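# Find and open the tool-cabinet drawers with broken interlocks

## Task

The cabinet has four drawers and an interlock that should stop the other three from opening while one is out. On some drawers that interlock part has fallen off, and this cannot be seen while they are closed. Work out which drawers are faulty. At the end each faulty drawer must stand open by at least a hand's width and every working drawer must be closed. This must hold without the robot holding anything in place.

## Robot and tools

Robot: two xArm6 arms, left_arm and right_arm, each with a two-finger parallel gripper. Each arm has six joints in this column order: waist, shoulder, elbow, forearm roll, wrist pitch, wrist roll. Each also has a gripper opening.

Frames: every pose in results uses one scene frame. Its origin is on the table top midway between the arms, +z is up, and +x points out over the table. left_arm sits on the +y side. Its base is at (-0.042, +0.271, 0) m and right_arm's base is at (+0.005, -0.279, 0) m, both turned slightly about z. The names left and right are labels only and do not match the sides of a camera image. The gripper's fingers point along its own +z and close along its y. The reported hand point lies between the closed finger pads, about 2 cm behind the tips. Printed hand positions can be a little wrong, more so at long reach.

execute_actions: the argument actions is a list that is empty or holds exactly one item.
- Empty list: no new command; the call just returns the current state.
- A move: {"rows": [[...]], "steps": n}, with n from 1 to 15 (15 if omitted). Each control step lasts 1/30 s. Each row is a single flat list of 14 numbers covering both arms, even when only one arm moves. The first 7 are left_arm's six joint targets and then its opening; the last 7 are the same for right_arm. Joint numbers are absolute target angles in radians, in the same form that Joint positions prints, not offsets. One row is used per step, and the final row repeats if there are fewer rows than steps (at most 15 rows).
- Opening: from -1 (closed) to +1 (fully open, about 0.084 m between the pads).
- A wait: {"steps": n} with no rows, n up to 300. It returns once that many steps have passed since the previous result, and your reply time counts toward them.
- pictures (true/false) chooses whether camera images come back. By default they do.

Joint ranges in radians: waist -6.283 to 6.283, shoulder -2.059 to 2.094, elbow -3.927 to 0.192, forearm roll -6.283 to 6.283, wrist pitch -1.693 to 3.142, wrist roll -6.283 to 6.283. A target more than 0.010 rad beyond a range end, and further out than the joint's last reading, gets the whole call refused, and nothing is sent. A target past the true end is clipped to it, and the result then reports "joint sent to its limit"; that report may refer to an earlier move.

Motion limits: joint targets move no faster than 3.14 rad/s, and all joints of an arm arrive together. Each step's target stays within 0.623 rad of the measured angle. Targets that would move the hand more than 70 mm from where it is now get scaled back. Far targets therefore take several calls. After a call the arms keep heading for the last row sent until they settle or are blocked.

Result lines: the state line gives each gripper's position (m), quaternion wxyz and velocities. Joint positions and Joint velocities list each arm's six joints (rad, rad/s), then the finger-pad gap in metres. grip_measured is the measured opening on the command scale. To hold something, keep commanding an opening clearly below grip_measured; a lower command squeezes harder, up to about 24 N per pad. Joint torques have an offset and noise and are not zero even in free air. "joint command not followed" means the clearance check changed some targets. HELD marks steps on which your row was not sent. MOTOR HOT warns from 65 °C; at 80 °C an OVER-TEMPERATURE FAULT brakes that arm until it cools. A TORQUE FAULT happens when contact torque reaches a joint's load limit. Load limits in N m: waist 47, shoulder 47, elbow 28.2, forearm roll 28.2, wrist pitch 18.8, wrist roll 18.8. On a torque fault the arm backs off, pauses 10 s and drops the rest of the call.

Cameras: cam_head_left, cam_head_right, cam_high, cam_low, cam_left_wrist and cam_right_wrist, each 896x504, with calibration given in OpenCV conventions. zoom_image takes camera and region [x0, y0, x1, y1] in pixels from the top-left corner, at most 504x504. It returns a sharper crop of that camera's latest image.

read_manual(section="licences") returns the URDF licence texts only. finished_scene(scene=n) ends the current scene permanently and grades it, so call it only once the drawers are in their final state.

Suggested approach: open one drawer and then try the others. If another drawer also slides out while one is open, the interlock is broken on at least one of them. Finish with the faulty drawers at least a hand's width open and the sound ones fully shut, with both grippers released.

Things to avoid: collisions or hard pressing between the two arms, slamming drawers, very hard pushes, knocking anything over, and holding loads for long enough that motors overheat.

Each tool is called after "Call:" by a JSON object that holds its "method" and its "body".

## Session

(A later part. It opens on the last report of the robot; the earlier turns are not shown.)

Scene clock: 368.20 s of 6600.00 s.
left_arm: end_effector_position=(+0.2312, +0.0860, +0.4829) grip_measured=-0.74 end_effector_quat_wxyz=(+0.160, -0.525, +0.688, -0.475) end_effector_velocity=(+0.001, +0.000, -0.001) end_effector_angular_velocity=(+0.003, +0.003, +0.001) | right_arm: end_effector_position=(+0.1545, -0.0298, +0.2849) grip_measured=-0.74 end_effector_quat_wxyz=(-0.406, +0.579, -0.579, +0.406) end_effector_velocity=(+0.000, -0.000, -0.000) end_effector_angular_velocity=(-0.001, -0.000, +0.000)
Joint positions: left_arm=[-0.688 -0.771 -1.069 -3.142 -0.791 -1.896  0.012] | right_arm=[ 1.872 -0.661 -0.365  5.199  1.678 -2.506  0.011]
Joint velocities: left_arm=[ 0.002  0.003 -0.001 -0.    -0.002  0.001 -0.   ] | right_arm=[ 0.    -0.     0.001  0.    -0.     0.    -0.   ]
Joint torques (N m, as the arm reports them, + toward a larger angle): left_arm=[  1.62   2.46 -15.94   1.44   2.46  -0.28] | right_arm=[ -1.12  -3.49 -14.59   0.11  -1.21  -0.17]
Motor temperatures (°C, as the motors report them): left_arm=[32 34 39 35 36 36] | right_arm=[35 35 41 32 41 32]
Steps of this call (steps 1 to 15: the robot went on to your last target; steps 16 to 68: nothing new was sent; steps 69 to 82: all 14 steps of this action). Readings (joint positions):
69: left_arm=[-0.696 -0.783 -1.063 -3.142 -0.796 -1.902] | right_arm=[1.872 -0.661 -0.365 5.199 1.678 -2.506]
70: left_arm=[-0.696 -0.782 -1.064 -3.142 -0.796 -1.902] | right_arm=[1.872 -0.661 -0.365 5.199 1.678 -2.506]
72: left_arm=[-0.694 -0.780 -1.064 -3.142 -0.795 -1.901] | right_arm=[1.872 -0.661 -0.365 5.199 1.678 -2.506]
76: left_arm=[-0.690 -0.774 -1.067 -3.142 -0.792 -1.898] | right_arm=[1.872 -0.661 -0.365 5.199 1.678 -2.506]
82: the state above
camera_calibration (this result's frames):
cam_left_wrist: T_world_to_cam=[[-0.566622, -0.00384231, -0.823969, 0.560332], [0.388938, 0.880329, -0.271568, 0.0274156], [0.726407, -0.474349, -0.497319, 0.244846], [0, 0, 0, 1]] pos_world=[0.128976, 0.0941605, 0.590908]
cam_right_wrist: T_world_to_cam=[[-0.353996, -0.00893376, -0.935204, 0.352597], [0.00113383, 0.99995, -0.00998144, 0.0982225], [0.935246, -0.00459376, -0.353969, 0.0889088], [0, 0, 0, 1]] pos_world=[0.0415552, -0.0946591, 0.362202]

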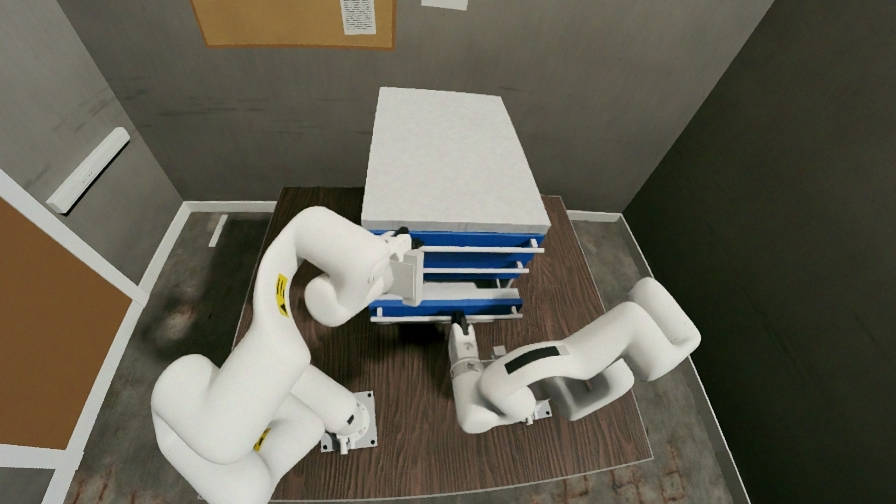

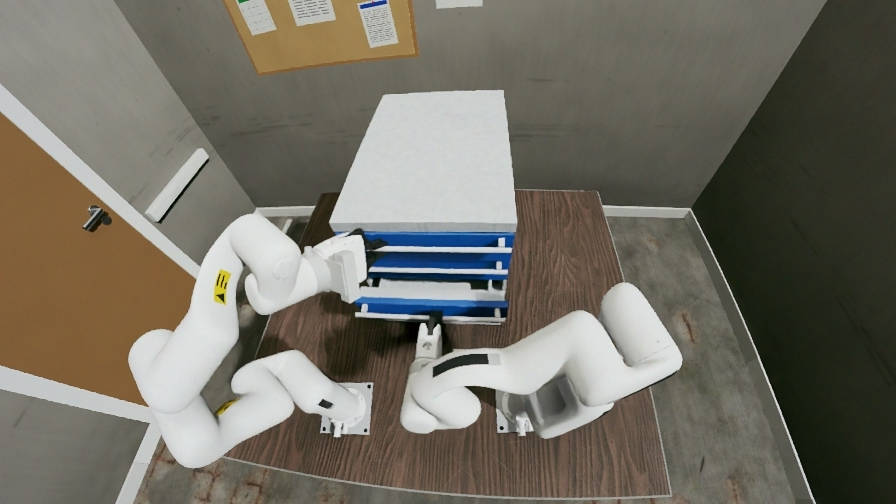

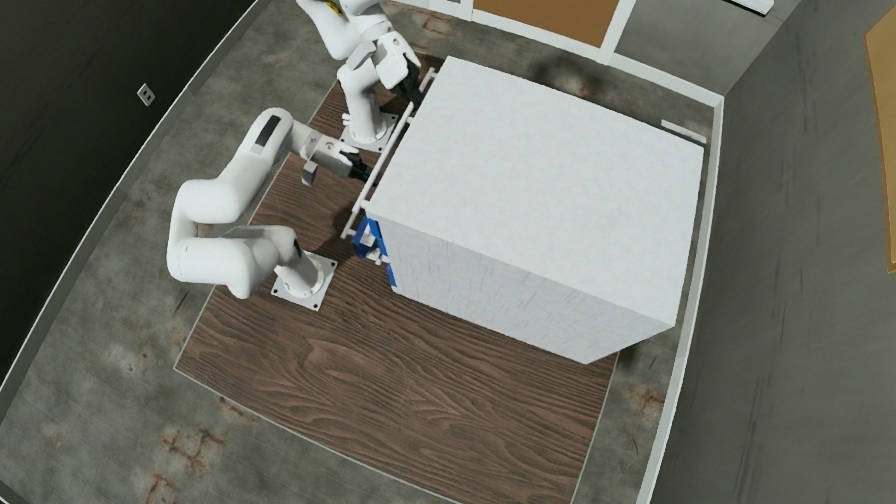

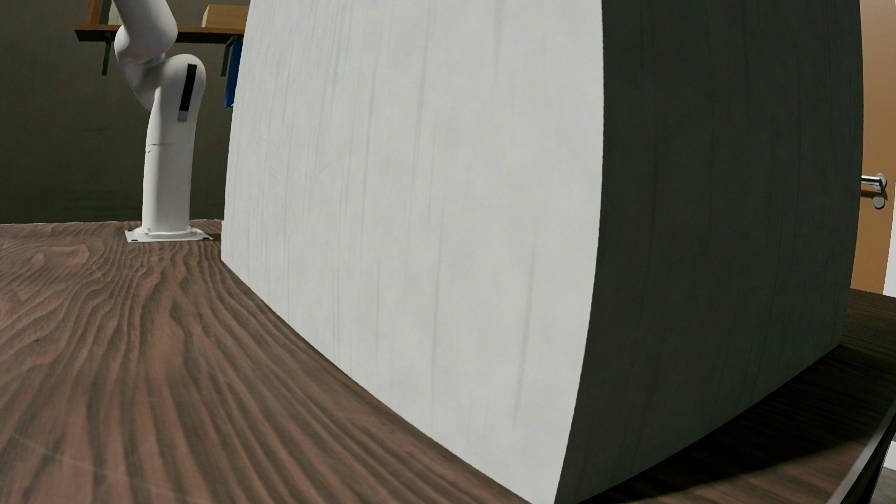

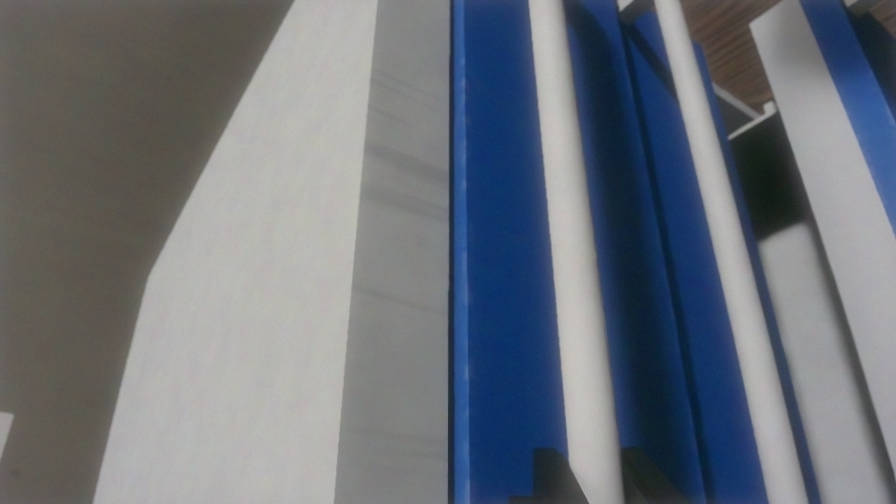

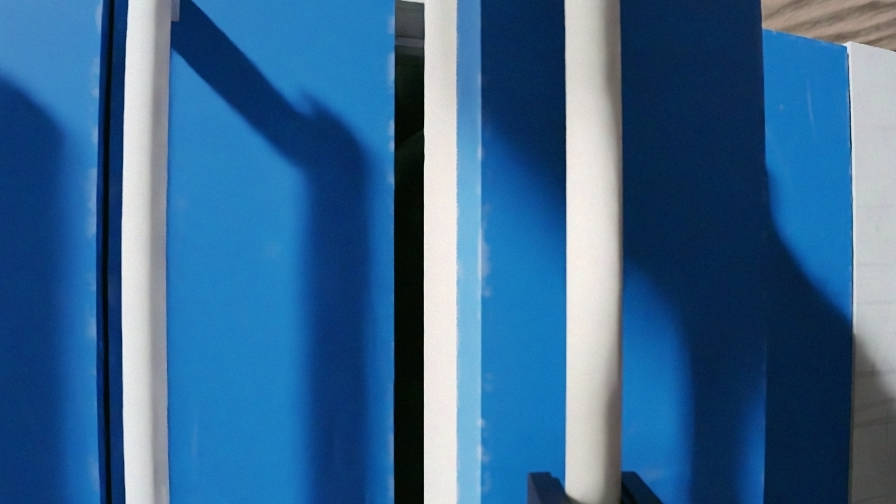

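Call:
{"method": "execute_actions", "body": {"actions": [{"rows": [[-0.6882,-0.7718,-1.0681,-3.1416,-0.7905,-1.8968,-1,1.8925,-0.6517,-0.3729,5.2107,1.6924,-2.4961,-1],[-0.6882,-0.7718,-1.0681,-3.1416,-0.7905,-1.8968,-1,1.9130,-0.6421,-0.3807,5.2227,1.7067,-2.4860,-1],[-0.6882,-0.7718,-1.0681,-3.1416,-0.7905,-1.8968,-1,1.9335,-0.6325,-0.3884,5.2348,1.7211,-2.4758,-1],[-0.6882,-0.7718,-1.0681,-3.1416,-0.7905,-1.8968,-1,1.9540,-0.6229,-0.3961,5.2468,1.7354,-2.4656,-1],[-0.6882,-0.7718,-1.0681,-3.1416,-0.7905,-1.8968,-1,1.9726,-0.6116,-0.4052,5.2586,1.7476,-2.4551,-1],[-0.6882,-0.7718,-1.0681,-3.1416,-0.7905,-1.8968,-1,1.9912,-0.6003,-0.4142,5.2704,1.7598,-2.4446,-1],[-0.6882,-0.7718,-1.0681,-3.1416,-0.7905,-1.8968,-1,2.0097,-0.5890,-0.4233,5.2822,1.7720,-2.4340,-1],[-0.6882,-0.7718,-1.0681,-3.1416,-0.7905,-1.8968,-1,2.0283,-0.5777,-0.4323,5.2940,1.7842,-2.4235,-1]], "steps": 15}], "pictures": false}}

Call:
{"method": "execute_actions", "body": {"actions": [{"rows": [[-0.6893,-0.7734,-1.0674,-3.1416,-0.7914,-1.8976,-1,2.0283,-0.5777,-0.4323,5.2940,1.7842,-2.4235,-1],[-0.6916,-0.7765,-1.0660,-3.1416,-0.7931,-1.8991,-1,2.0283,-0.5777,-0.4323,5.2940,1.7842,-2.4235,-1],[-0.6939,-0.7796,-1.0646,-3.1416,-0.7948,-1.9006,-1,2.0283,-0.5777,-0.4323,5.2940,1.7842,-2.4235,-1],[-0.6962,-0.7826,-1.0632,-3.1416,-0.7964,-1.9021,-1,2.0283,-0.5777,-0.4323,5.2940,1.7842,-2.4235,-1],[-0.6985,-0.7857,-1.0618,-3.1416,-0.7981,-1.9036,-1,2.0283,-0.5777,-0.4323,5.2940,1.7842,-2.4235,-1],[-0.7007,-0.7888,-1.0604,-3.1416,-0.7998,-1.9051,-1,2.0283,-0.5777,-0.4323,5.2940,1.7842,-2.4235,-1]], "steps": 13}]}}

Scene clock: 379.17 s of 6600.00 s.
left_arm: end_effector_position=(+0.2315, +0.0861, +0.4828) grip_measured=-0.74 end_effector_quat_wxyz=(+0.160, -0.525, +0.688, -0.475) end_effector_velocity=(-0.000, -0.000, +0.001) end_effector_angular_velocity=(-0.003, -0.002, -0.001) | right_arm: end_effector_position=(+0.1154, -0.0298, +0.2849) grip_measured=-0.74 end_effector_quat_wxyz=(-0.405, +0.579, -0.579, +0.406) end_effector_velocity=(-0.008, -0.000, +0.000) end_effector_angular_velocity=(+0.004, -0.003, -0.003)
Joint positions: left_arm=[-0.688 -0.771 -1.068 -3.141 -0.79  -1.897  0.012] | right_arm=[ 2.026 -0.579 -0.431  5.293  1.783 -2.425  0.011]
Joint velocities: left_arm=[-0.001 -0.002 -0.    -0.001  0.001 -0.    -0.   ] | right_arm=[ 0.029  0.02  -0.015  0.018  0.02   0.023  0.   ]
Joint torques (N m, as the arm reports them, + toward a larger angle): left_arm=[  0.05  -0.53 -15.62   0.59   0.18  -0.16] | right_arm=[ -0.14  -4.79 -14.81  -0.56  -2.33  -0.26]
Motor temperatures (°C, as the motors report them): left_arm=[32 34 39 35 35 36] | right_arm=[35 35 41 32 41 32]
Steps of this call (steps 1 to 15: the robot went on to your last target; steps 16 to 90: nothing new was sent; then 7.47 s passed at rest; steps 91 to 105: all 15 steps of this action). Readings (joint positions):
91: left_arm=[-0.687 -0.770 -1.069 -3.142 -0.790 -1.896] | right_arm=[1.872 -0.661 -0.365 5.199 1.678 -2.506]
92: left_arm=[-0.687 -0.771 -1.069 -3.141 -0.790 -1.896] | right_arm=[1.876 -0.659 -0.367 5.201 1.681 -2.504]
94: left_arm=[-0.688 -0.771 -1.068 -3.141 -0.789 -1.897] | right_arm=[1.896 -0.650 -0.374 5.213 1.696 -2.494]
98: left_arm=[-0.688 -0.771 -1.068 -3.141 -0.789 -1.897] | right_arm=[1.963 -0.616 -0.401 5.253 1.742 -2.460]
105: the state above

Scene clock: 379.60 s of 6600.00 s.
left_arm: end_effector_position=(+0.2245, +0.0860, +0.4828) grip_measured=-0.74 end_effector_quat_wxyz=(+0.155, -0.523, +0.689, -0.476) end_effector_velocity=(-0.002, -0.000, +0.001) end_effector_angular_velocity=(-0.003, -0.000, -0.002) | right_arm: end_effector_position=(+0.1147, -0.0298, +0.2849) grip_measured=-0.74 end_effector_quat_wxyz=(-0.405, +0.579, -0.579, +0.406) end_effector_velocity=(-0.000, -0.000, -0.000) end_effector_angular_velocity=(-0.001, -0.000, -0.000)
Joint positions: left_arm=[-0.7   -0.788 -1.06  -3.141 -0.8   -1.905  0.012] | right_arm=[ 2.028 -0.578 -0.432  5.294  1.784 -2.424  0.011]
Joint velocities: left_arm=[-0.004 -0.005  0.001  0.    -0.001 -0.003 -0.   ] | right_arm=[ 0.001  0.    -0.     0.001  0.001  0.    -0.   ]
Joint torques (N m, as the arm reports them, + toward a larger angle): left_arm=[ -1.46  -1.09 -16.08  -0.15  -0.15  -0.32] | right_arm=[  0.26  -4.35 -15.53  -0.52  -2.57  -0.19]
Motor temperatures (°C, as the motors report them): left_arm=[32 34 39 35 35 36] | right_arm=[35 35 41 32 41 32]
Steps of this call (steps 1 to 13: all 13 steps of this action). Readings (joint positions):
1: left_arm=[-0.688 -0.771 -1.068 -3.141 -0.790 -1.897] | right_arm=[2.026 -0.579 -0.431 5.293 1.783 -2.425]
2: left_arm=[-0.688 -0.772 -1.068 -3.141 -0.790 -1.897] | right_arm=[2.027 -0.578 -0.431 5.293 1.784 -2.424]
4: left_arm=[-0.690 -0.774 -1.067 -3.141 -0.791 -1.898] | right_arm=[2.027 -0.578 -0.432 5.294 1.784 -2.424]
8: left_arm=[-0.697 -0.784 -1.062 -3.141 -0.797 -1.903] | right_arm=[2.028 -0.578 -0.432 5.294 1.784 -2.424]
13: the state above
camera_calibration (this result's frames):
cam_left_wrist: T_world_to_cam=[[-0.569595, -0.00389346, -0.821916, 0.556146], [0.394751, 0.875812, -0.277714, 0.0320509], [0.720925, -0.482637, -0.497321, 0.251652], [0, 0, 0, 1]] pos_world=[0.122704, 0.0955513, 0.591159]
cam_right_wrist: T_world_to_cam=[[-0.353862, -0.00917417, -0.935253, 0.338478], [0.00149983, 0.999945, -0.0103762, 0.0982938], [0.935297, -0.00507447, -0.353828, 0.126124], [0, 0, 0, 1]] pos_world=[0.00166347, -0.0945431, 0.362209]

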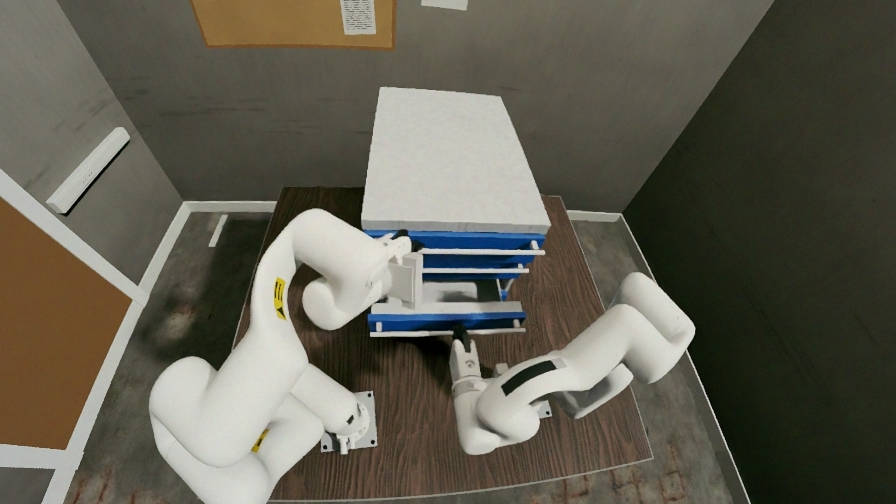

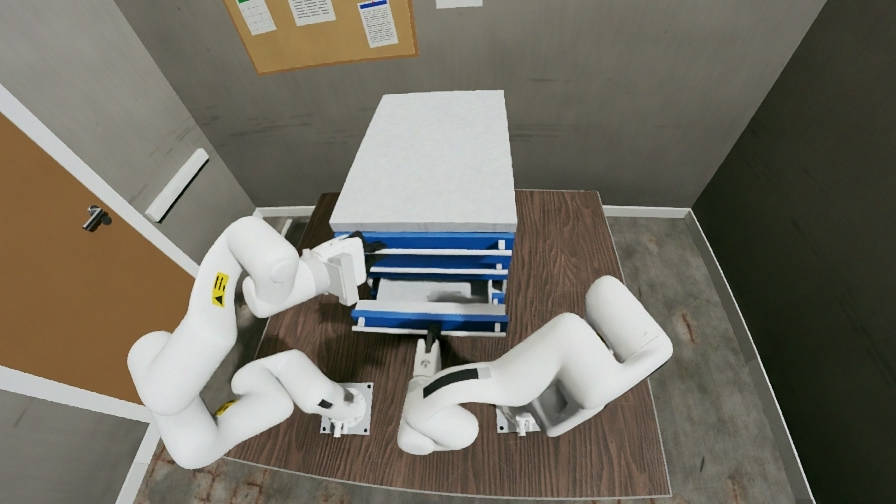

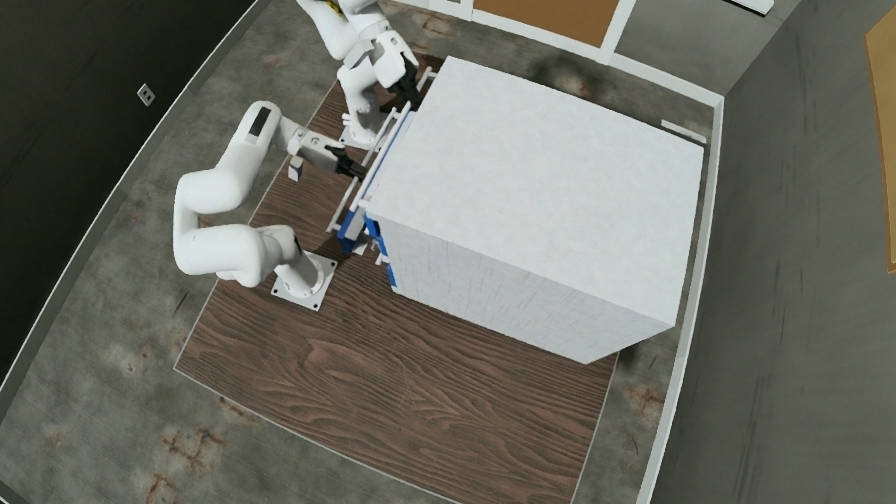

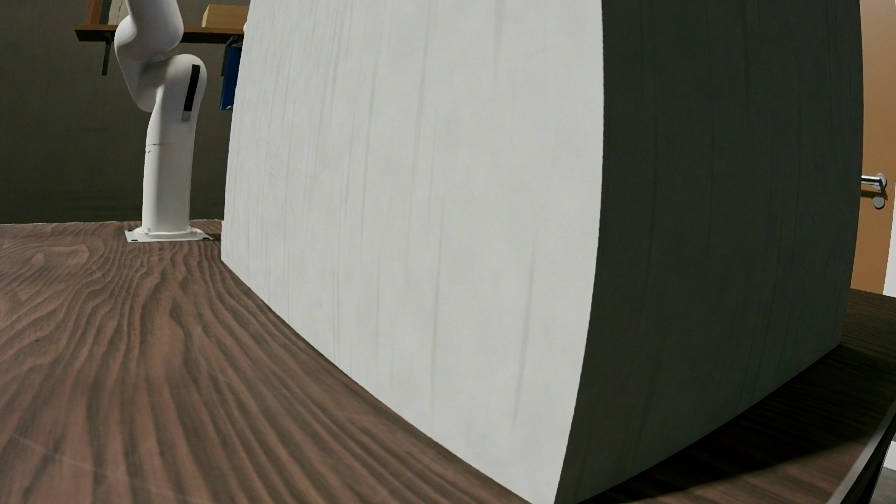

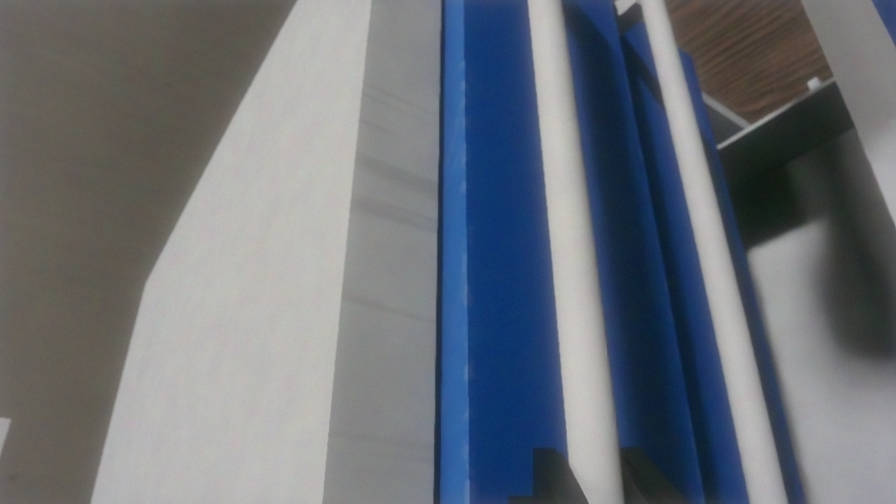

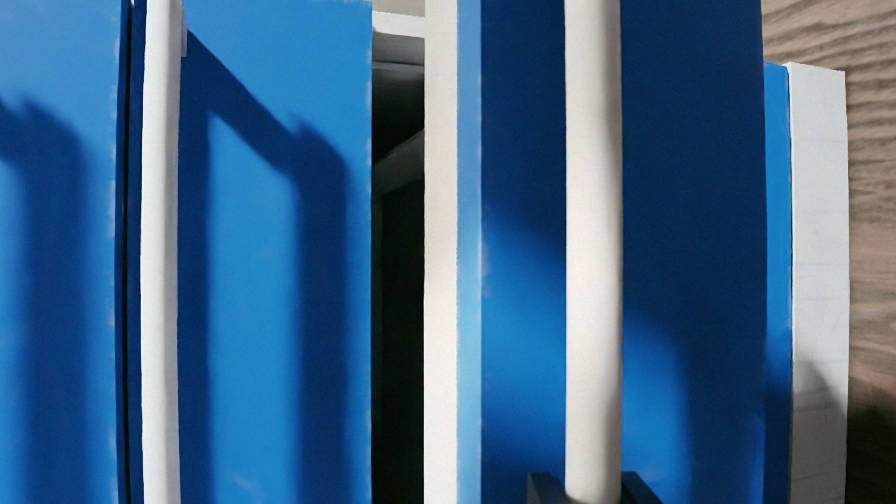

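Call:
{"method": "execute_actions", "body": {"actions": [{"rows": [[-0.6985,-0.7857,-1.0618,-3.1416,-0.7981,-1.9036,-1,2.0283,-0.5777,-0.4323,5.2940,1.7842,-2.4235,-0.7],[-0.6962,-0.7826,-1.0632,-3.1416,-0.7964,-1.9021,-1,2.0283,-0.5777,-0.4323,5.2940,1.7842,-2.4235,-0.5],[-0.6939,-0.7796,-1.0646,-3.1416,-0.7948,-1.9006,-1,2.0283,-0.5777,-0.4323,5.2940,1.7842,-2.4235,-0.3],[-0.6916,-0.7765,-1.0660,-3.1416,-0.7931,-1.8991,-1,2.0283,-0.5777,-0.4323,5.2940,1.7842,-2.4235,-0.1],[-0.6893,-0.7734,-1.0674,-3.1416,-0.7914,-1.8976,-1,2.0283,-0.5777,-0.4323,5.2940,1.7842,-2.4235,0.1],[-0.6882,-0.7718,-1.0681,-3.1416,-0.7905,-1.8968,-1,2.0283,-0.5777,-0.4323,5.2940,1.7842,-2.4235,0.1],[-0.6882,-0.7718,-1.0681,-3.1416,-0.7905,-1.8968,-1,2.0283,-0.5777,-0.4323,5.2940,1.7842,-2.4235,0.1],[-0.6882,-0.7718,-1.0681,-3.1416,-0.7905,-1.8968,-1,2.0283,-0.5777,-0.4323,5.2940,1.7842,-2.4235,0.1],[-0.6882,-0.7718,-1.0681,-3.1416,-0.7905,-1.8968,-1,2.0283,-0.5777,-0.4323,5.2940,1.7842,-2.4235,0.1],[-0.6882,-0.7718,-1.0681,-3.1416,-0.7905,-1.8968,-1,2.0283,-0.5777,-0.4323,5.2940,1.7842,-2.4235,0.1],[-0.6882,-0.7718,-1.0681,-3.1416,-0.7905,-1.8968,-1,2.0534,-0.5556,-0.4500,5.3124,1.7985,-2.4059,0.1],[-0.6882,-0.7718,-1.0681,-3.1416,-0.7905,-1.8968,-1,2.0786,-0.5335,-0.4676,5.3307,1.8128,-2.3883,0.1],[-0.6882,-0.7718,-1.0681,-3.1416,-0.7905,-1.8968,-1,2.1037,-0.5114,-0.4853,5.3491,1.8272,-2.3707,0.1],[-0.6882,-0.7718,-1.0681,-3.1416,-0.7905,-1.8968,-1,2.1289,-0.4893,-0.5029,5.3674,1.8415,-2.3531,0.1],[-0.6882,-0.7718,-1.0681,-3.1416,-0.7905,-1.8968,-1,2.1540,-0.4672,-0.5206,5.3858,1.8558,-2.3355,0.1]], "steps": 15}], "pictures": false}}

Call:
{"method": "execute_actions", "body": {"actions": [{"steps": 10}]}}

Scene clock: 398.40 s of 6600.00 s.
left_arm: end_effector_position=(+0.2309, +0.0859, +0.4829) grip_measured=-0.74 end_effector_quat_wxyz=(+0.160, -0.525, +0.688, -0.475) end_effector_velocity=(+0.001, +0.000, -0.000) end_effector_angular_velocity=(+0.003, +0.001, +0.001) | right_arm: end_effector_position=(+0.0994, -0.0281, +0.2845) grip_measured=+0.09 end_effector_quat_wxyz=(-0.405, +0.579, -0.581, +0.404) end_effector_velocity=(-0.188, +0.016, -0.007) end_effector_angular_velocity=(+0.017, +0.022, -0.006)
Joint positions: left_arm=[-0.689 -0.772 -1.068 -3.142 -0.791 -1.897  0.012] | right_arm=[ 2.075 -0.537 -0.465  5.328  1.811 -2.39   0.048]
Joint velocities: left_arm=[ 0.002  0.004 -0.002  0.001 -0.     0.001 -0.   ] | right_arm=[ 0.57   0.503 -0.404  0.411  0.319  0.391  0.002]
Joint torques (N m, as the arm reports them, + toward a larger angle): left_arm=[ -0.13   0.74 -16.26   0.46   1.44  -0.36] | right_arm=[  0.53  -4.2  -15.56  -0.43   0.55  -0.41]
Motor temperatures (°C, as the motors report them): left_arm=[32 34 40 35 35 36] | right_arm=[35 35 42 33 41 32]
Steps of this call (steps 1 to 15: the robot went on to your last target; steps 16 to 90: nothing new was sent; then 15.30 s passed at rest; steps 91 to 105: all 15 steps of this action). Readings (joint positions):
91: left_arm=[-0.701 -0.789 -1.060 -3.142 -0.800 -1.905] | right_arm=[2.028 -0.578 -0.432 5.294 1.784 -2.424]
92: left_arm=[-0.700 -0.788 -1.061 -3.142 -0.800 -1.905] | right_arm=[2.028 -0.578 -0.432 5.294 1.784 -2.424]
94: left_arm=[-0.698 -0.786 -1.062 -3.143 -0.799 -1.903] | right_arm=[2.029 -0.577 -0.433 5.294 1.780 -2.423]
98: left_arm=[-0.691 -0.776 -1.067 -3.142 -0.793 -1.899] | right_arm=[2.029 -0.577 -0.433 5.294 1.781 -2.423]
105: the state above

Scene clock: 398.73 s of 6600.00 s.
left_arm: end_effector_position=(+0.2310, +0.0860, +0.4829) grip_measured=-0.74 end_effector_quat_wxyz=(+0.160, -0.525, +0.688, -0.475) end_effector_velocity=(-0.000, +0.000, -0.000) end_effector_angular_velocity=(+0.000, +0.000, +0.000) | right_arm: end_effector_position=(+0.0734, -0.0276, +0.2833) grip_measured=+0.09 end_effector_quat_wxyz=(-0.405, +0.578, -0.582, +0.404) end_effector_velocity=(-0.003, -0.001, +0.001) end_effector_angular_velocity=(+0.004, +0.002, -0.005)
Joint positions: left_arm=[-0.688 -0.772 -1.068 -3.142 -0.791 -1.897  0.012] | right_arm=[ 2.153 -0.468 -0.52   5.385  1.855 -2.336  0.048]
Joint velocities: left_arm=[ 0.    -0.    -0.     0.    -0.001 -0.     0.   ] | right_arm=[ 0.007  0.006 -0.008  0.008  0.007  0.008  0.   ]
Joint torques (N m, as the arm reports them, + toward a larger angle): left_arm=[  0.49   1.08 -16.11   0.86   1.64  -0.42] | right_arm=[ -2.09  -6.86 -14.67  -0.69   0.66  -0.22]
Motor temperatures (°C, as the motors report them): left_arm=[32 34 40 35 35 36] | right_arm=[35 35 42 33 41 32]
Steps of this call (steps 1 to 10: the robot went on to your last target). Readings (joint positions):
1: left_arm=[-0.689 -0.772 -1.068 -3.142 -0.791 -1.897] | right_arm=[2.095 -0.519 -0.479 5.343 1.822 -2.377]
2: left_arm=[-0.689 -0.772 -1.068 -3.142 -0.791 -1.897] | right_arm=[2.114 -0.502 -0.493 5.357 1.832 -2.364]
4: left_arm=[-0.689 -0.772 -1.068 -3.142 -0.791 -1.897] | right_arm=[2.140 -0.479 -0.511 5.375 1.846 -2.347]
8: left_arm=[-0.688 -0.772 -1.068 -3.142 -0.791 -1.897] | right_arm=[2.152 -0.469 -0.519 5.384 1.854 -2.337]
10: the state above
camera_calibration (this result's frames):
cam_left_wrist: T_world_to_cam=[[-0.56631, -0.00398882, -0.824183, 0.560287], [0.389233, 0.880155, -0.271708, 0.0275033], [0.726492, -0.47467, -0.496888, 0.244766], [0, 0, 0, 1]] pos_world=[0.128771, 0.0942106, 0.590873]
cam_right_wrist: T_world_to_cam=[[-0.356713, -0.00435777, -0.934204, 0.32236], [0.00416162, 0.999972, -0.00625361, 0.0947901], [0.934205, -0.00611855, -0.356685, 0.16504], [0, 0, 0, 1]] pos_world=[-0.0395851, -0.0923728, 0.36061]

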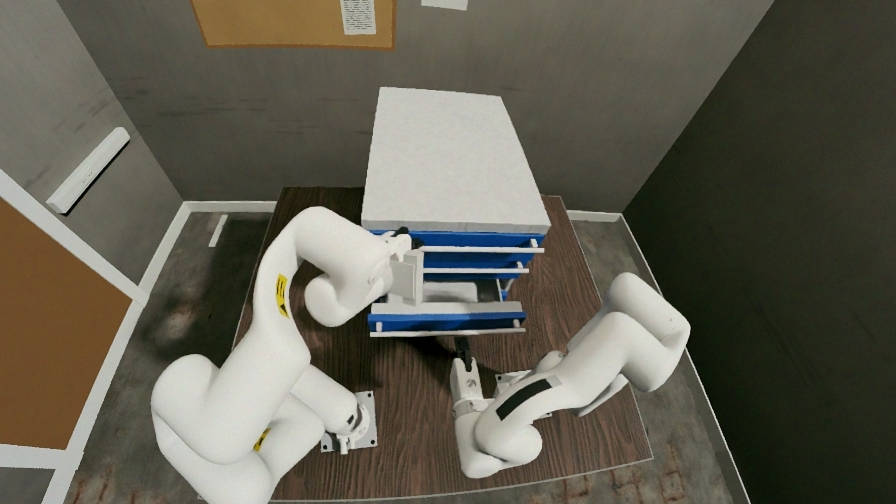

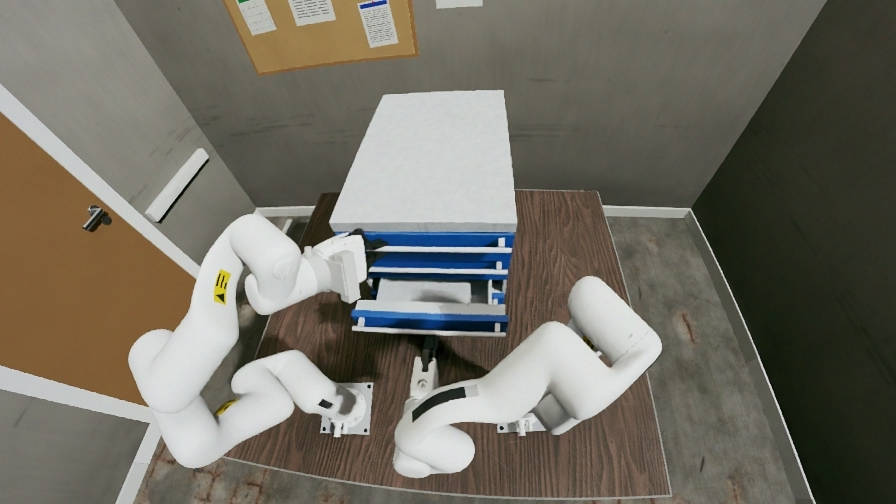

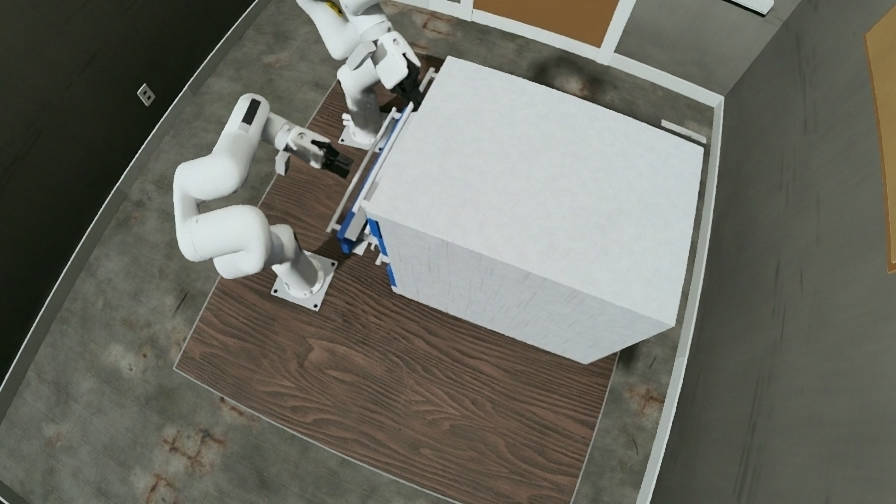

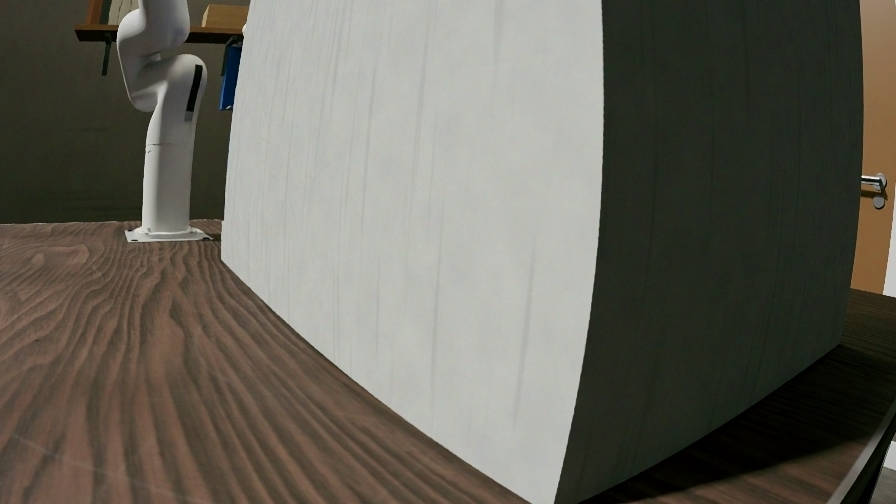

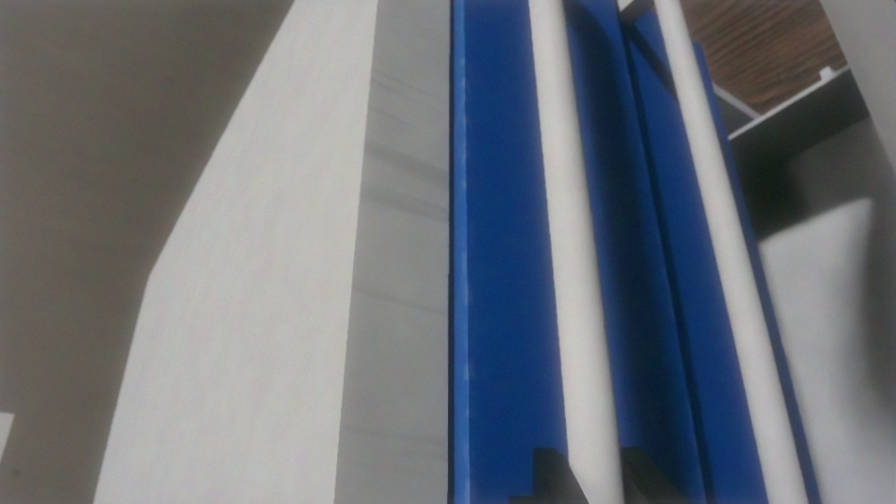

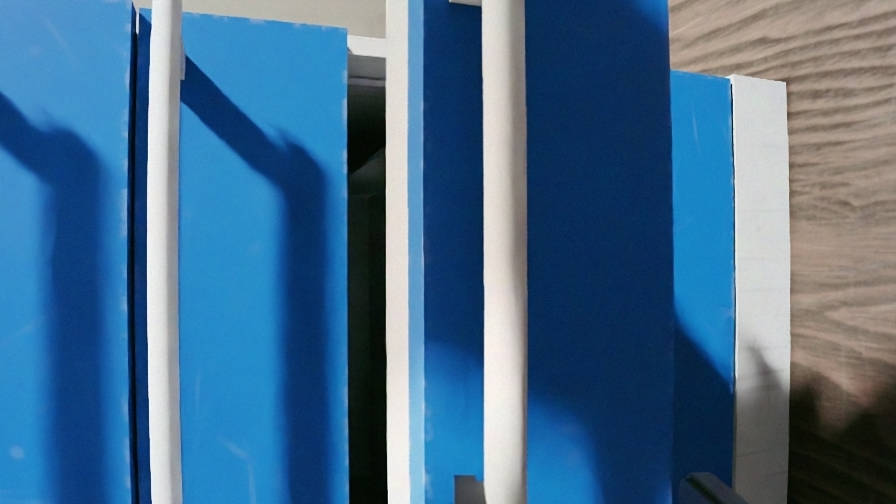

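Call:
{"method": "execute_actions", "body": {"actions": [{"rows": [[-0.6882,-0.7718,-1.0681,-3.1416,-0.7905,-1.8968,-1,2.1458,-0.4880,-0.5307,5.3713,1.8672,-2.3676,0.1],[-0.6882,-0.7718,-1.0681,-3.1416,-0.7905,-1.8968,-1,2.1375,-0.5089,-0.5407,5.3568,1.8786,-2.3998,0.1],[-0.6882,-0.7718,-1.0681,-3.1416,-0.7905,-1.8968,-1,2.1293,-0.5297,-0.5508,5.3423,1.8900,-2.4319,0.1],[-0.6882,-0.7718,-1.0681,-3.1416,-0.7905,-1.8968,-1,2.1210,-0.5505,-0.5609,5.3278,1.9014,-2.4641,0.1],[-0.6882,-0.7718,-1.0681,-3.1416,-0.7905,-1.8968,-1,2.1128,-0.5714,-0.5710,5.3133,1.9129,-2.4962,0.1],[-0.6882,-0.7718,-1.0681,-3.1416,-0.7905,-1.8968,-1,2.1045,-0.5922,-0.5810,5.2987,1.9243,-2.5283,0.1],[-0.6882,-0.7718,-1.0681,-3.1416,-0.7905,-1.8968,-1,2.0963,-0.6130,-0.5911,5.2842,1.9357,-2.5605,0.1],[-0.6882,-0.7718,-1.0681,-3.1416,-0.7905,-1.8968,-1,2.0880,-0.6338,-0.6012,5.2697,1.9471,-2.5926,0.1],[-0.6882,-0.7718,-1.0681,-3.1416,-0.7905,-1.8968,-1,2.0798,-0.6547,-0.6112,5.2552,1.9585,-2.6248,0.1],[-0.6882,-0.7718,-1.0681,-3.1416,-0.7905,-1.8968,-1,2.0715,-0.6755,-0.6213,5.2407,1.9699,-2.6569,0.1]], "steps": 14}], "pictures": false}}

Call:
{"method": "execute_actions", "body": {"actions": [{"rows": [[-0.6882,-0.7718,-1.0681,-3.1416,-0.7905,-1.8968,-1,2.0341,-0.6975,-0.6041,5.2223,1.9408,-2.6802,0.1],[-0.6882,-0.7718,-1.0681,-3.1416,-0.7905,-1.8968,-1,1.9967,-0.7194,-0.5869,5.2039,1.9116,-2.7035,0.1],[-0.6882,-0.7718,-1.0681,-3.1416,-0.7905,-1.8968,-1,1.9554,-0.7383,-0.5718,5.1865,1.8778,-2.7261,0.1],[-0.6882,-0.7718,-1.0681,-3.1416,-0.7905,-1.8968,-1,1.9141,-0.7572,-0.5566,5.1690,1.8440,-2.7487,0.1],[-0.6882,-0.7718,-1.0681,-3.1416,-0.7905,-1.8968,-1,1.8688,-0.7736,-0.5435,5.1526,1.8056,-2.7709,0.1],[-0.6882,-0.7718,-1.0681,-3.1416,-0.7905,-1.8968,-1,1.8234,-0.7899,-0.5303,5.1361,1.7672,-2.7930,0.1],[-0.6882,-0.7718,-1.0681,-3.1416,-0.7905,-1.8968,-1,1.7745,-0.8026,-0.5196,5.1207,1.7245,-2.8139,0.1],[-0.6882,-0.7718,-1.0681,-3.1416,-0.7905,-1.8968,-1,1.7256,-0.8153,-0.5088,5.1053,1.6817,-2.8348,0.1],[-0.6882,-0.7718,-1.0681,-3.1416,-0.7905,-1.8968,-1,1.6738,-0.8234,-0.5010,5.0913,1.6352,-2.8537,0.1],[-0.6882,-0.7718,-1.0681,-3.1416,-0.7905,-1.8968,-1,1.6220,-0.8315,-0.4931,5.0773,1.5886,-2.8726,0.1]], "steps": 15}], "pictures": false}}

Call:
{"method": "execute_actions", "body": {"actions": [{"steps": 10}]}}

Scene clock: 407.13 s of 6600.00 s.
left_arm: end_effector_position=(+0.2311, +0.0860, +0.4828) grip_measured=-0.74 end_effector_quat_wxyz=(+0.160, -0.525, +0.688, -0.475) end_effector_velocity=(+0.000, -0.000, -0.001) end_effector_angular_velocity=(+0.001, +0.001, -0.000) | right_arm: end_effector_position=(+0.1112, -0.0279, +0.3790) grip_measured=+0.09 end_effector_quat_wxyz=(-0.407, +0.579, -0.581, +0.403) end_effector_velocity=(+0.058, -0.027, +0.124) end_effector_angular_velocity=(+0.017, +0.001, -0.030)
Joint positions: left_arm=[-0.688 -0.772 -1.068 -3.142 -0.791 -1.897  0.012] | right_arm=[ 2.077 -0.663 -0.617  5.251  1.962 -2.633  0.048]
Joint velocities: left_arm=[-0.     0.001  0.002  0.     0.001 -0.    -0.   ] | right_arm=[-0.097 -0.254 -0.126 -0.17   0.134 -0.374  0.   ]
Joint torques (N m, as the arm reports them, + toward a larger angle): left_arm=[  2.25   2.49 -15.14   1.59   1.85  -0.26] | right_arm=[ -0.46   0.78 -12.06  -0.08  -0.31  -0.03]
Motor temperatures (°C, as the motors report them): left_arm=[32 34 40 35 35 36] | right_arm=[35 35 41 32 41 32]
Steps of this call (steps 1 to 30: the robot went on to your last target; steps 31 to 90: nothing new was sent; then 4.93 s passed at rest; steps 91 to 104: all 14 steps of this action). Readings (joint positions):
91: left_arm=[-0.688 -0.772 -1.068 -3.142 -0.791 -1.897] | right_arm=[2.154 -0.467 -0.521 5.386 1.856 -2.336]
92: left_arm=[-0.688 -0.772 -1.068 -3.142 -0.791 -1.897] | right_arm=[2.153 -0.470 -0.522 5.383 1.858 -2.343]
94: left_arm=[-0.688 -0.772 -1.068 -3.142 -0.791 -1.897] | right_arm=[2.145 -0.489 -0.530 5.370 1.869 -2.372]
98: left_arm=[-0.688 -0.772 -1.068 -3.142 -0.791 -1.897] | right_arm=[2.118 -0.557 -0.565 5.323 1.905 -2.474]
104: the state above

Scene clock: 407.63 s of 6600.00 s.
left_arm: end_effector_position=(+0.2311, +0.0860, +0.4828) grip_measured=-0.74 end_effector_quat_wxyz=(+0.160, -0.525, +0.688, -0.475) end_effector_velocity=(-0.000, +0.000, -0.000) end_effector_angular_velocity=(+0.001, +0.000, +0.000) | right_arm: end_effector_position=(+0.2101, -0.0300, +0.3848) grip_measured=+0.09 end_effector_quat_wxyz=(-0.405, +0.578, -0.581, +0.406) end_effector_velocity=(+0.084, -0.006, +0.002) end_effector_angular_velocity=(-0.010, -0.015, +0.008)
Joint positions: left_arm=[-0.688 -0.772 -1.068 -3.142 -0.791 -1.897  0.012] | right_arm=[ 1.645 -0.826 -0.498  5.085  1.612 -2.862  0.048]
Joint velocities: left_arm=[ 0.    -0.001  0.     0.    -0.001  0.     0.   ] | right_arm=[-0.431 -0.091  0.081 -0.127 -0.385 -0.175  0.   ]
Joint torques (N m, as the arm reports them, + toward a larger angle): left_arm=[  2.16   2.31 -15.3    1.61   1.82  -0.28] | right_arm=[  5.36  -1.46 -16.92  -0.51   0.06   0.25]
Motor temperatures (°C, as the motors report them): left_arm=[32 34 40 35 35 36] | right_arm=[35 35 41 32 41 32]
Steps of this call (steps 1 to 15: all 15 steps of this action). Readings (joint positions):
1: left_arm=[-0.688 -0.772 -1.068 -3.142 -0.791 -1.897] | right_arm=[2.074 -0.670 -0.619 5.246 1.965 -2.643]
2: left_arm=[-0.688 -0.772 -1.068 -3.142 -0.791 -1.897] | right_arm=[2.067 -0.676 -0.617 5.241 1.961 -2.653]
4: left_arm=[-0.688 -0.772 -1.068 -3.142 -0.791 -1.897] | right_arm=[2.032 -0.696 -0.601 5.223 1.935 -2.678]
8: left_arm=[-0.688 -0.772 -1.068 -3.142 -0.791 -1.897] | right_arm=[1.903 -0.756 -0.556 5.168 1.833 -2.751]
15: the state above

Scene clock: 407.97 s of 6600.00 s.
left_arm: end_effector_position=(+0.2311, +0.0860, +0.4828) grip_measured=-0.74 end_effector_quat_wxyz=(+0.160, -0.525, +0.688, -0.475) end_effector_velocity=(-0.000, +0.000, +0.001) end_effector_angular_velocity=(-0.000, -0.001, +0.000) | right_arm: end_effector_position=(+0.2141, -0.0294, +0.3849) grip_measured=+0.09 end_effector_quat_wxyz=(-0.406, +0.579, -0.579, +0.406) end_effector_velocity=(+0.002, -0.001, +0.001) end_effector_angular_velocity=(+0.003, -0.001, -0.005)
Joint positions: left_arm=[-0.688 -0.772 -1.068 -3.142 -0.791 -1.897  0.012] | right_arm=[ 1.623 -0.831 -0.493  5.078  1.589 -2.872  0.048]
Joint velocities: left_arm=[ 0.    -0.    -0.001  0.001 -0.001 -0.     0.   ] | right_arm=[-0.006 -0.002 -0.001 -0.001 -0.001 -0.001  0.   ]
Joint torques (N m, as the arm reports them, + toward a larger angle): left_arm=[  2.12   2.41 -15.19   1.58   1.89  -0.35] | right_arm=[ -2.03  -2.6  -16.78  -0.86  -0.28  -0.36]
Motor temperatures (°C, as the motors report them): left_arm=[32 34 40 35 35 36] | right_arm=[35 35 41 32 41 32]
Steps of this call (steps 1 to 10: the robot went on to your last target). Readings (joint positions):
1: left_arm=[-0.688 -0.772 -1.068 -3.142 -0.791 -1.897] | right_arm=[1.635 -0.829 -0.496 5.082 1.603 -2.866]
2: left_arm=[-0.688 -0.772 -1.068 -3.142 -0.791 -1.897] | right_arm=[1.629 -0.830 -0.495 5.080 1.597 -2.869]
4: left_arm=[-0.688 -0.772 -1.068 -3.142 -0.791 -1.897] | right_arm=[1.625 -0.830 -0.494 5.078 1.592 -2.871]
8: left_arm=[-0.688 -0.772 -1.068 -3.142 -0.791 -1.897] | right_arm=[1.624 -0.831 -0.493 5.078 1.589 -2.872]
10: the state above
camera_calibration (this result's frames):
cam_left_wrist: T_world_to_cam=[[-0.566289, -0.00391927, -0.824197, 0.560287], [0.388974, 0.880351, -0.271442, 0.0272747], [0.726647, -0.474306, -0.497009, 0.244664], [0, 0, 0, 1]] pos_world=[0.128891, 0.0942303, 0.59079]
cam_right_wrist: T_world_to_cam=[[-0.353765, -0.00951034, -0.935286, 0.46715], [0.000202948, 0.999948, -0.0102446, 0.0990221], [0.935334, -0.003814, -0.353745, 0.0685364], [0, 0, 0, 1]] pos_world=[0.101137, -0.0943128, 0.462178]

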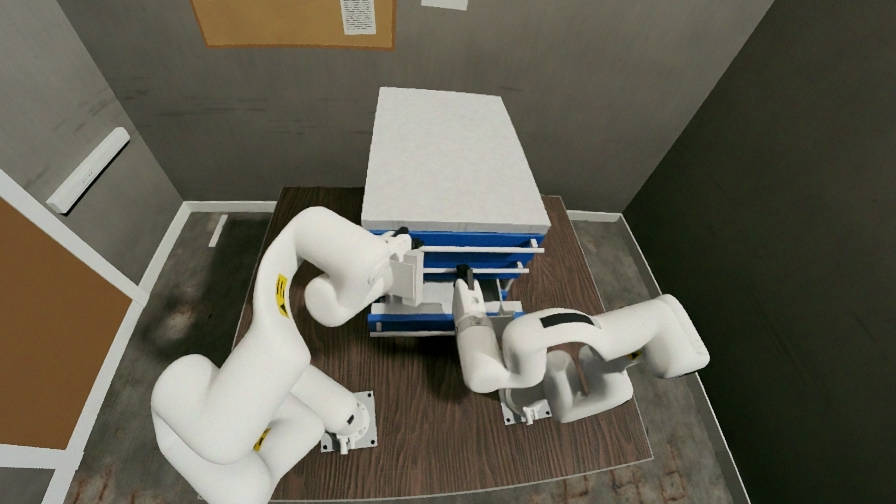

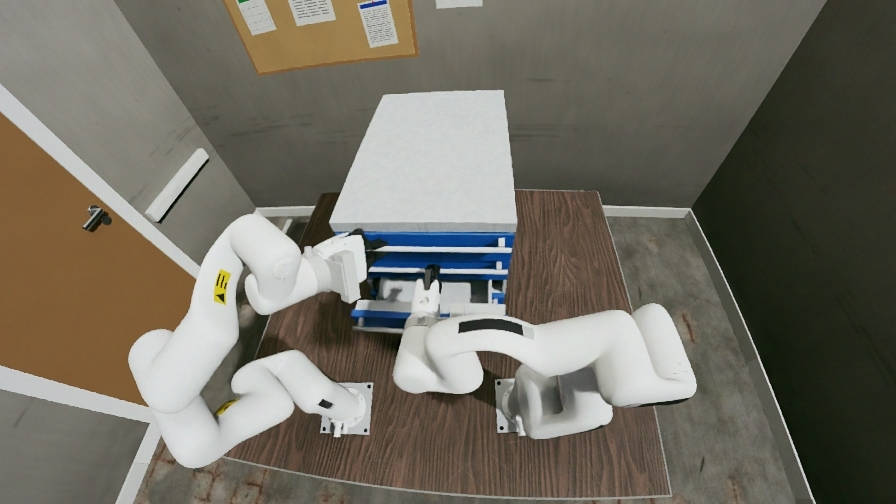

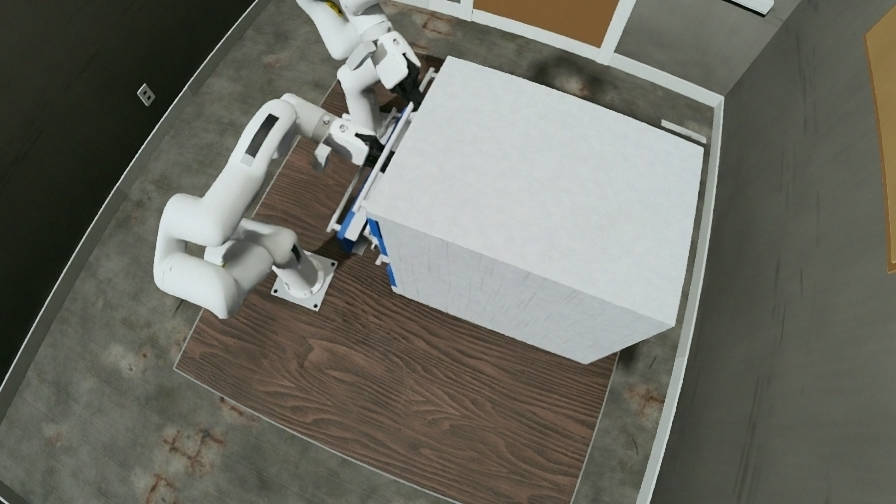

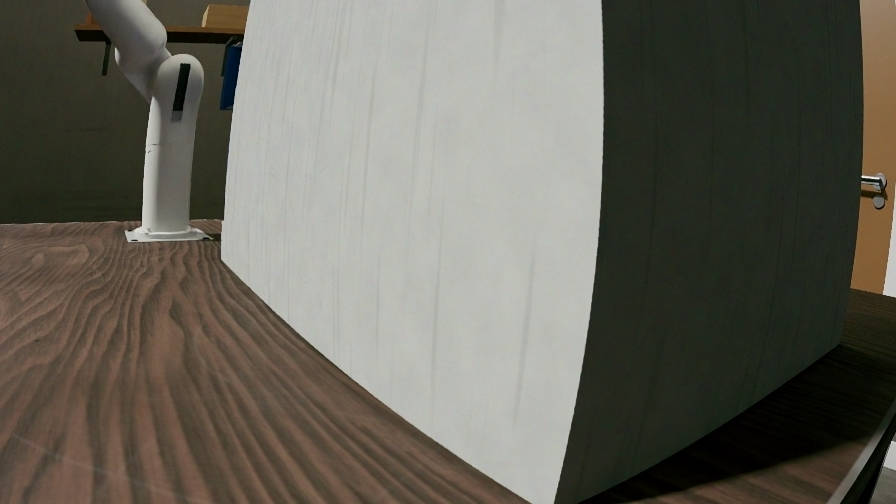

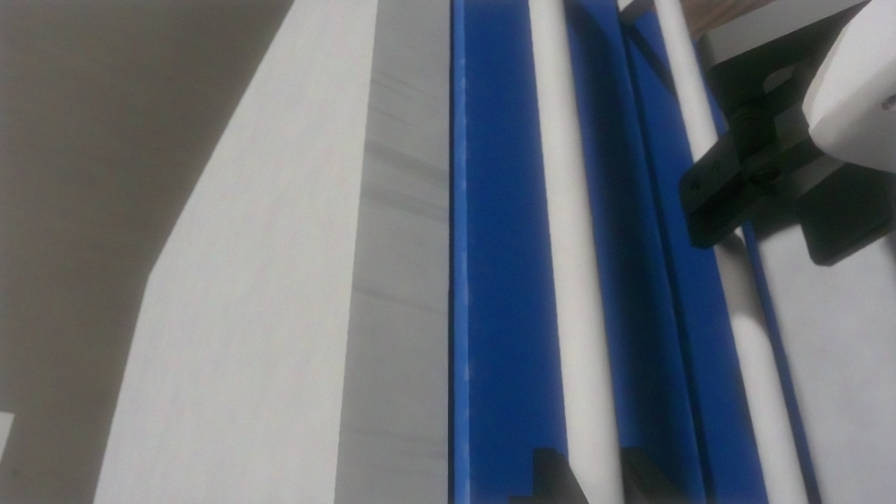

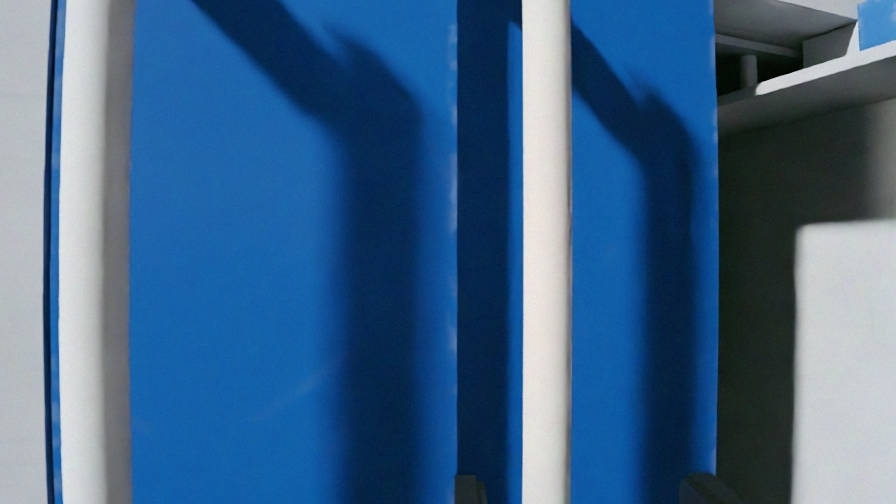

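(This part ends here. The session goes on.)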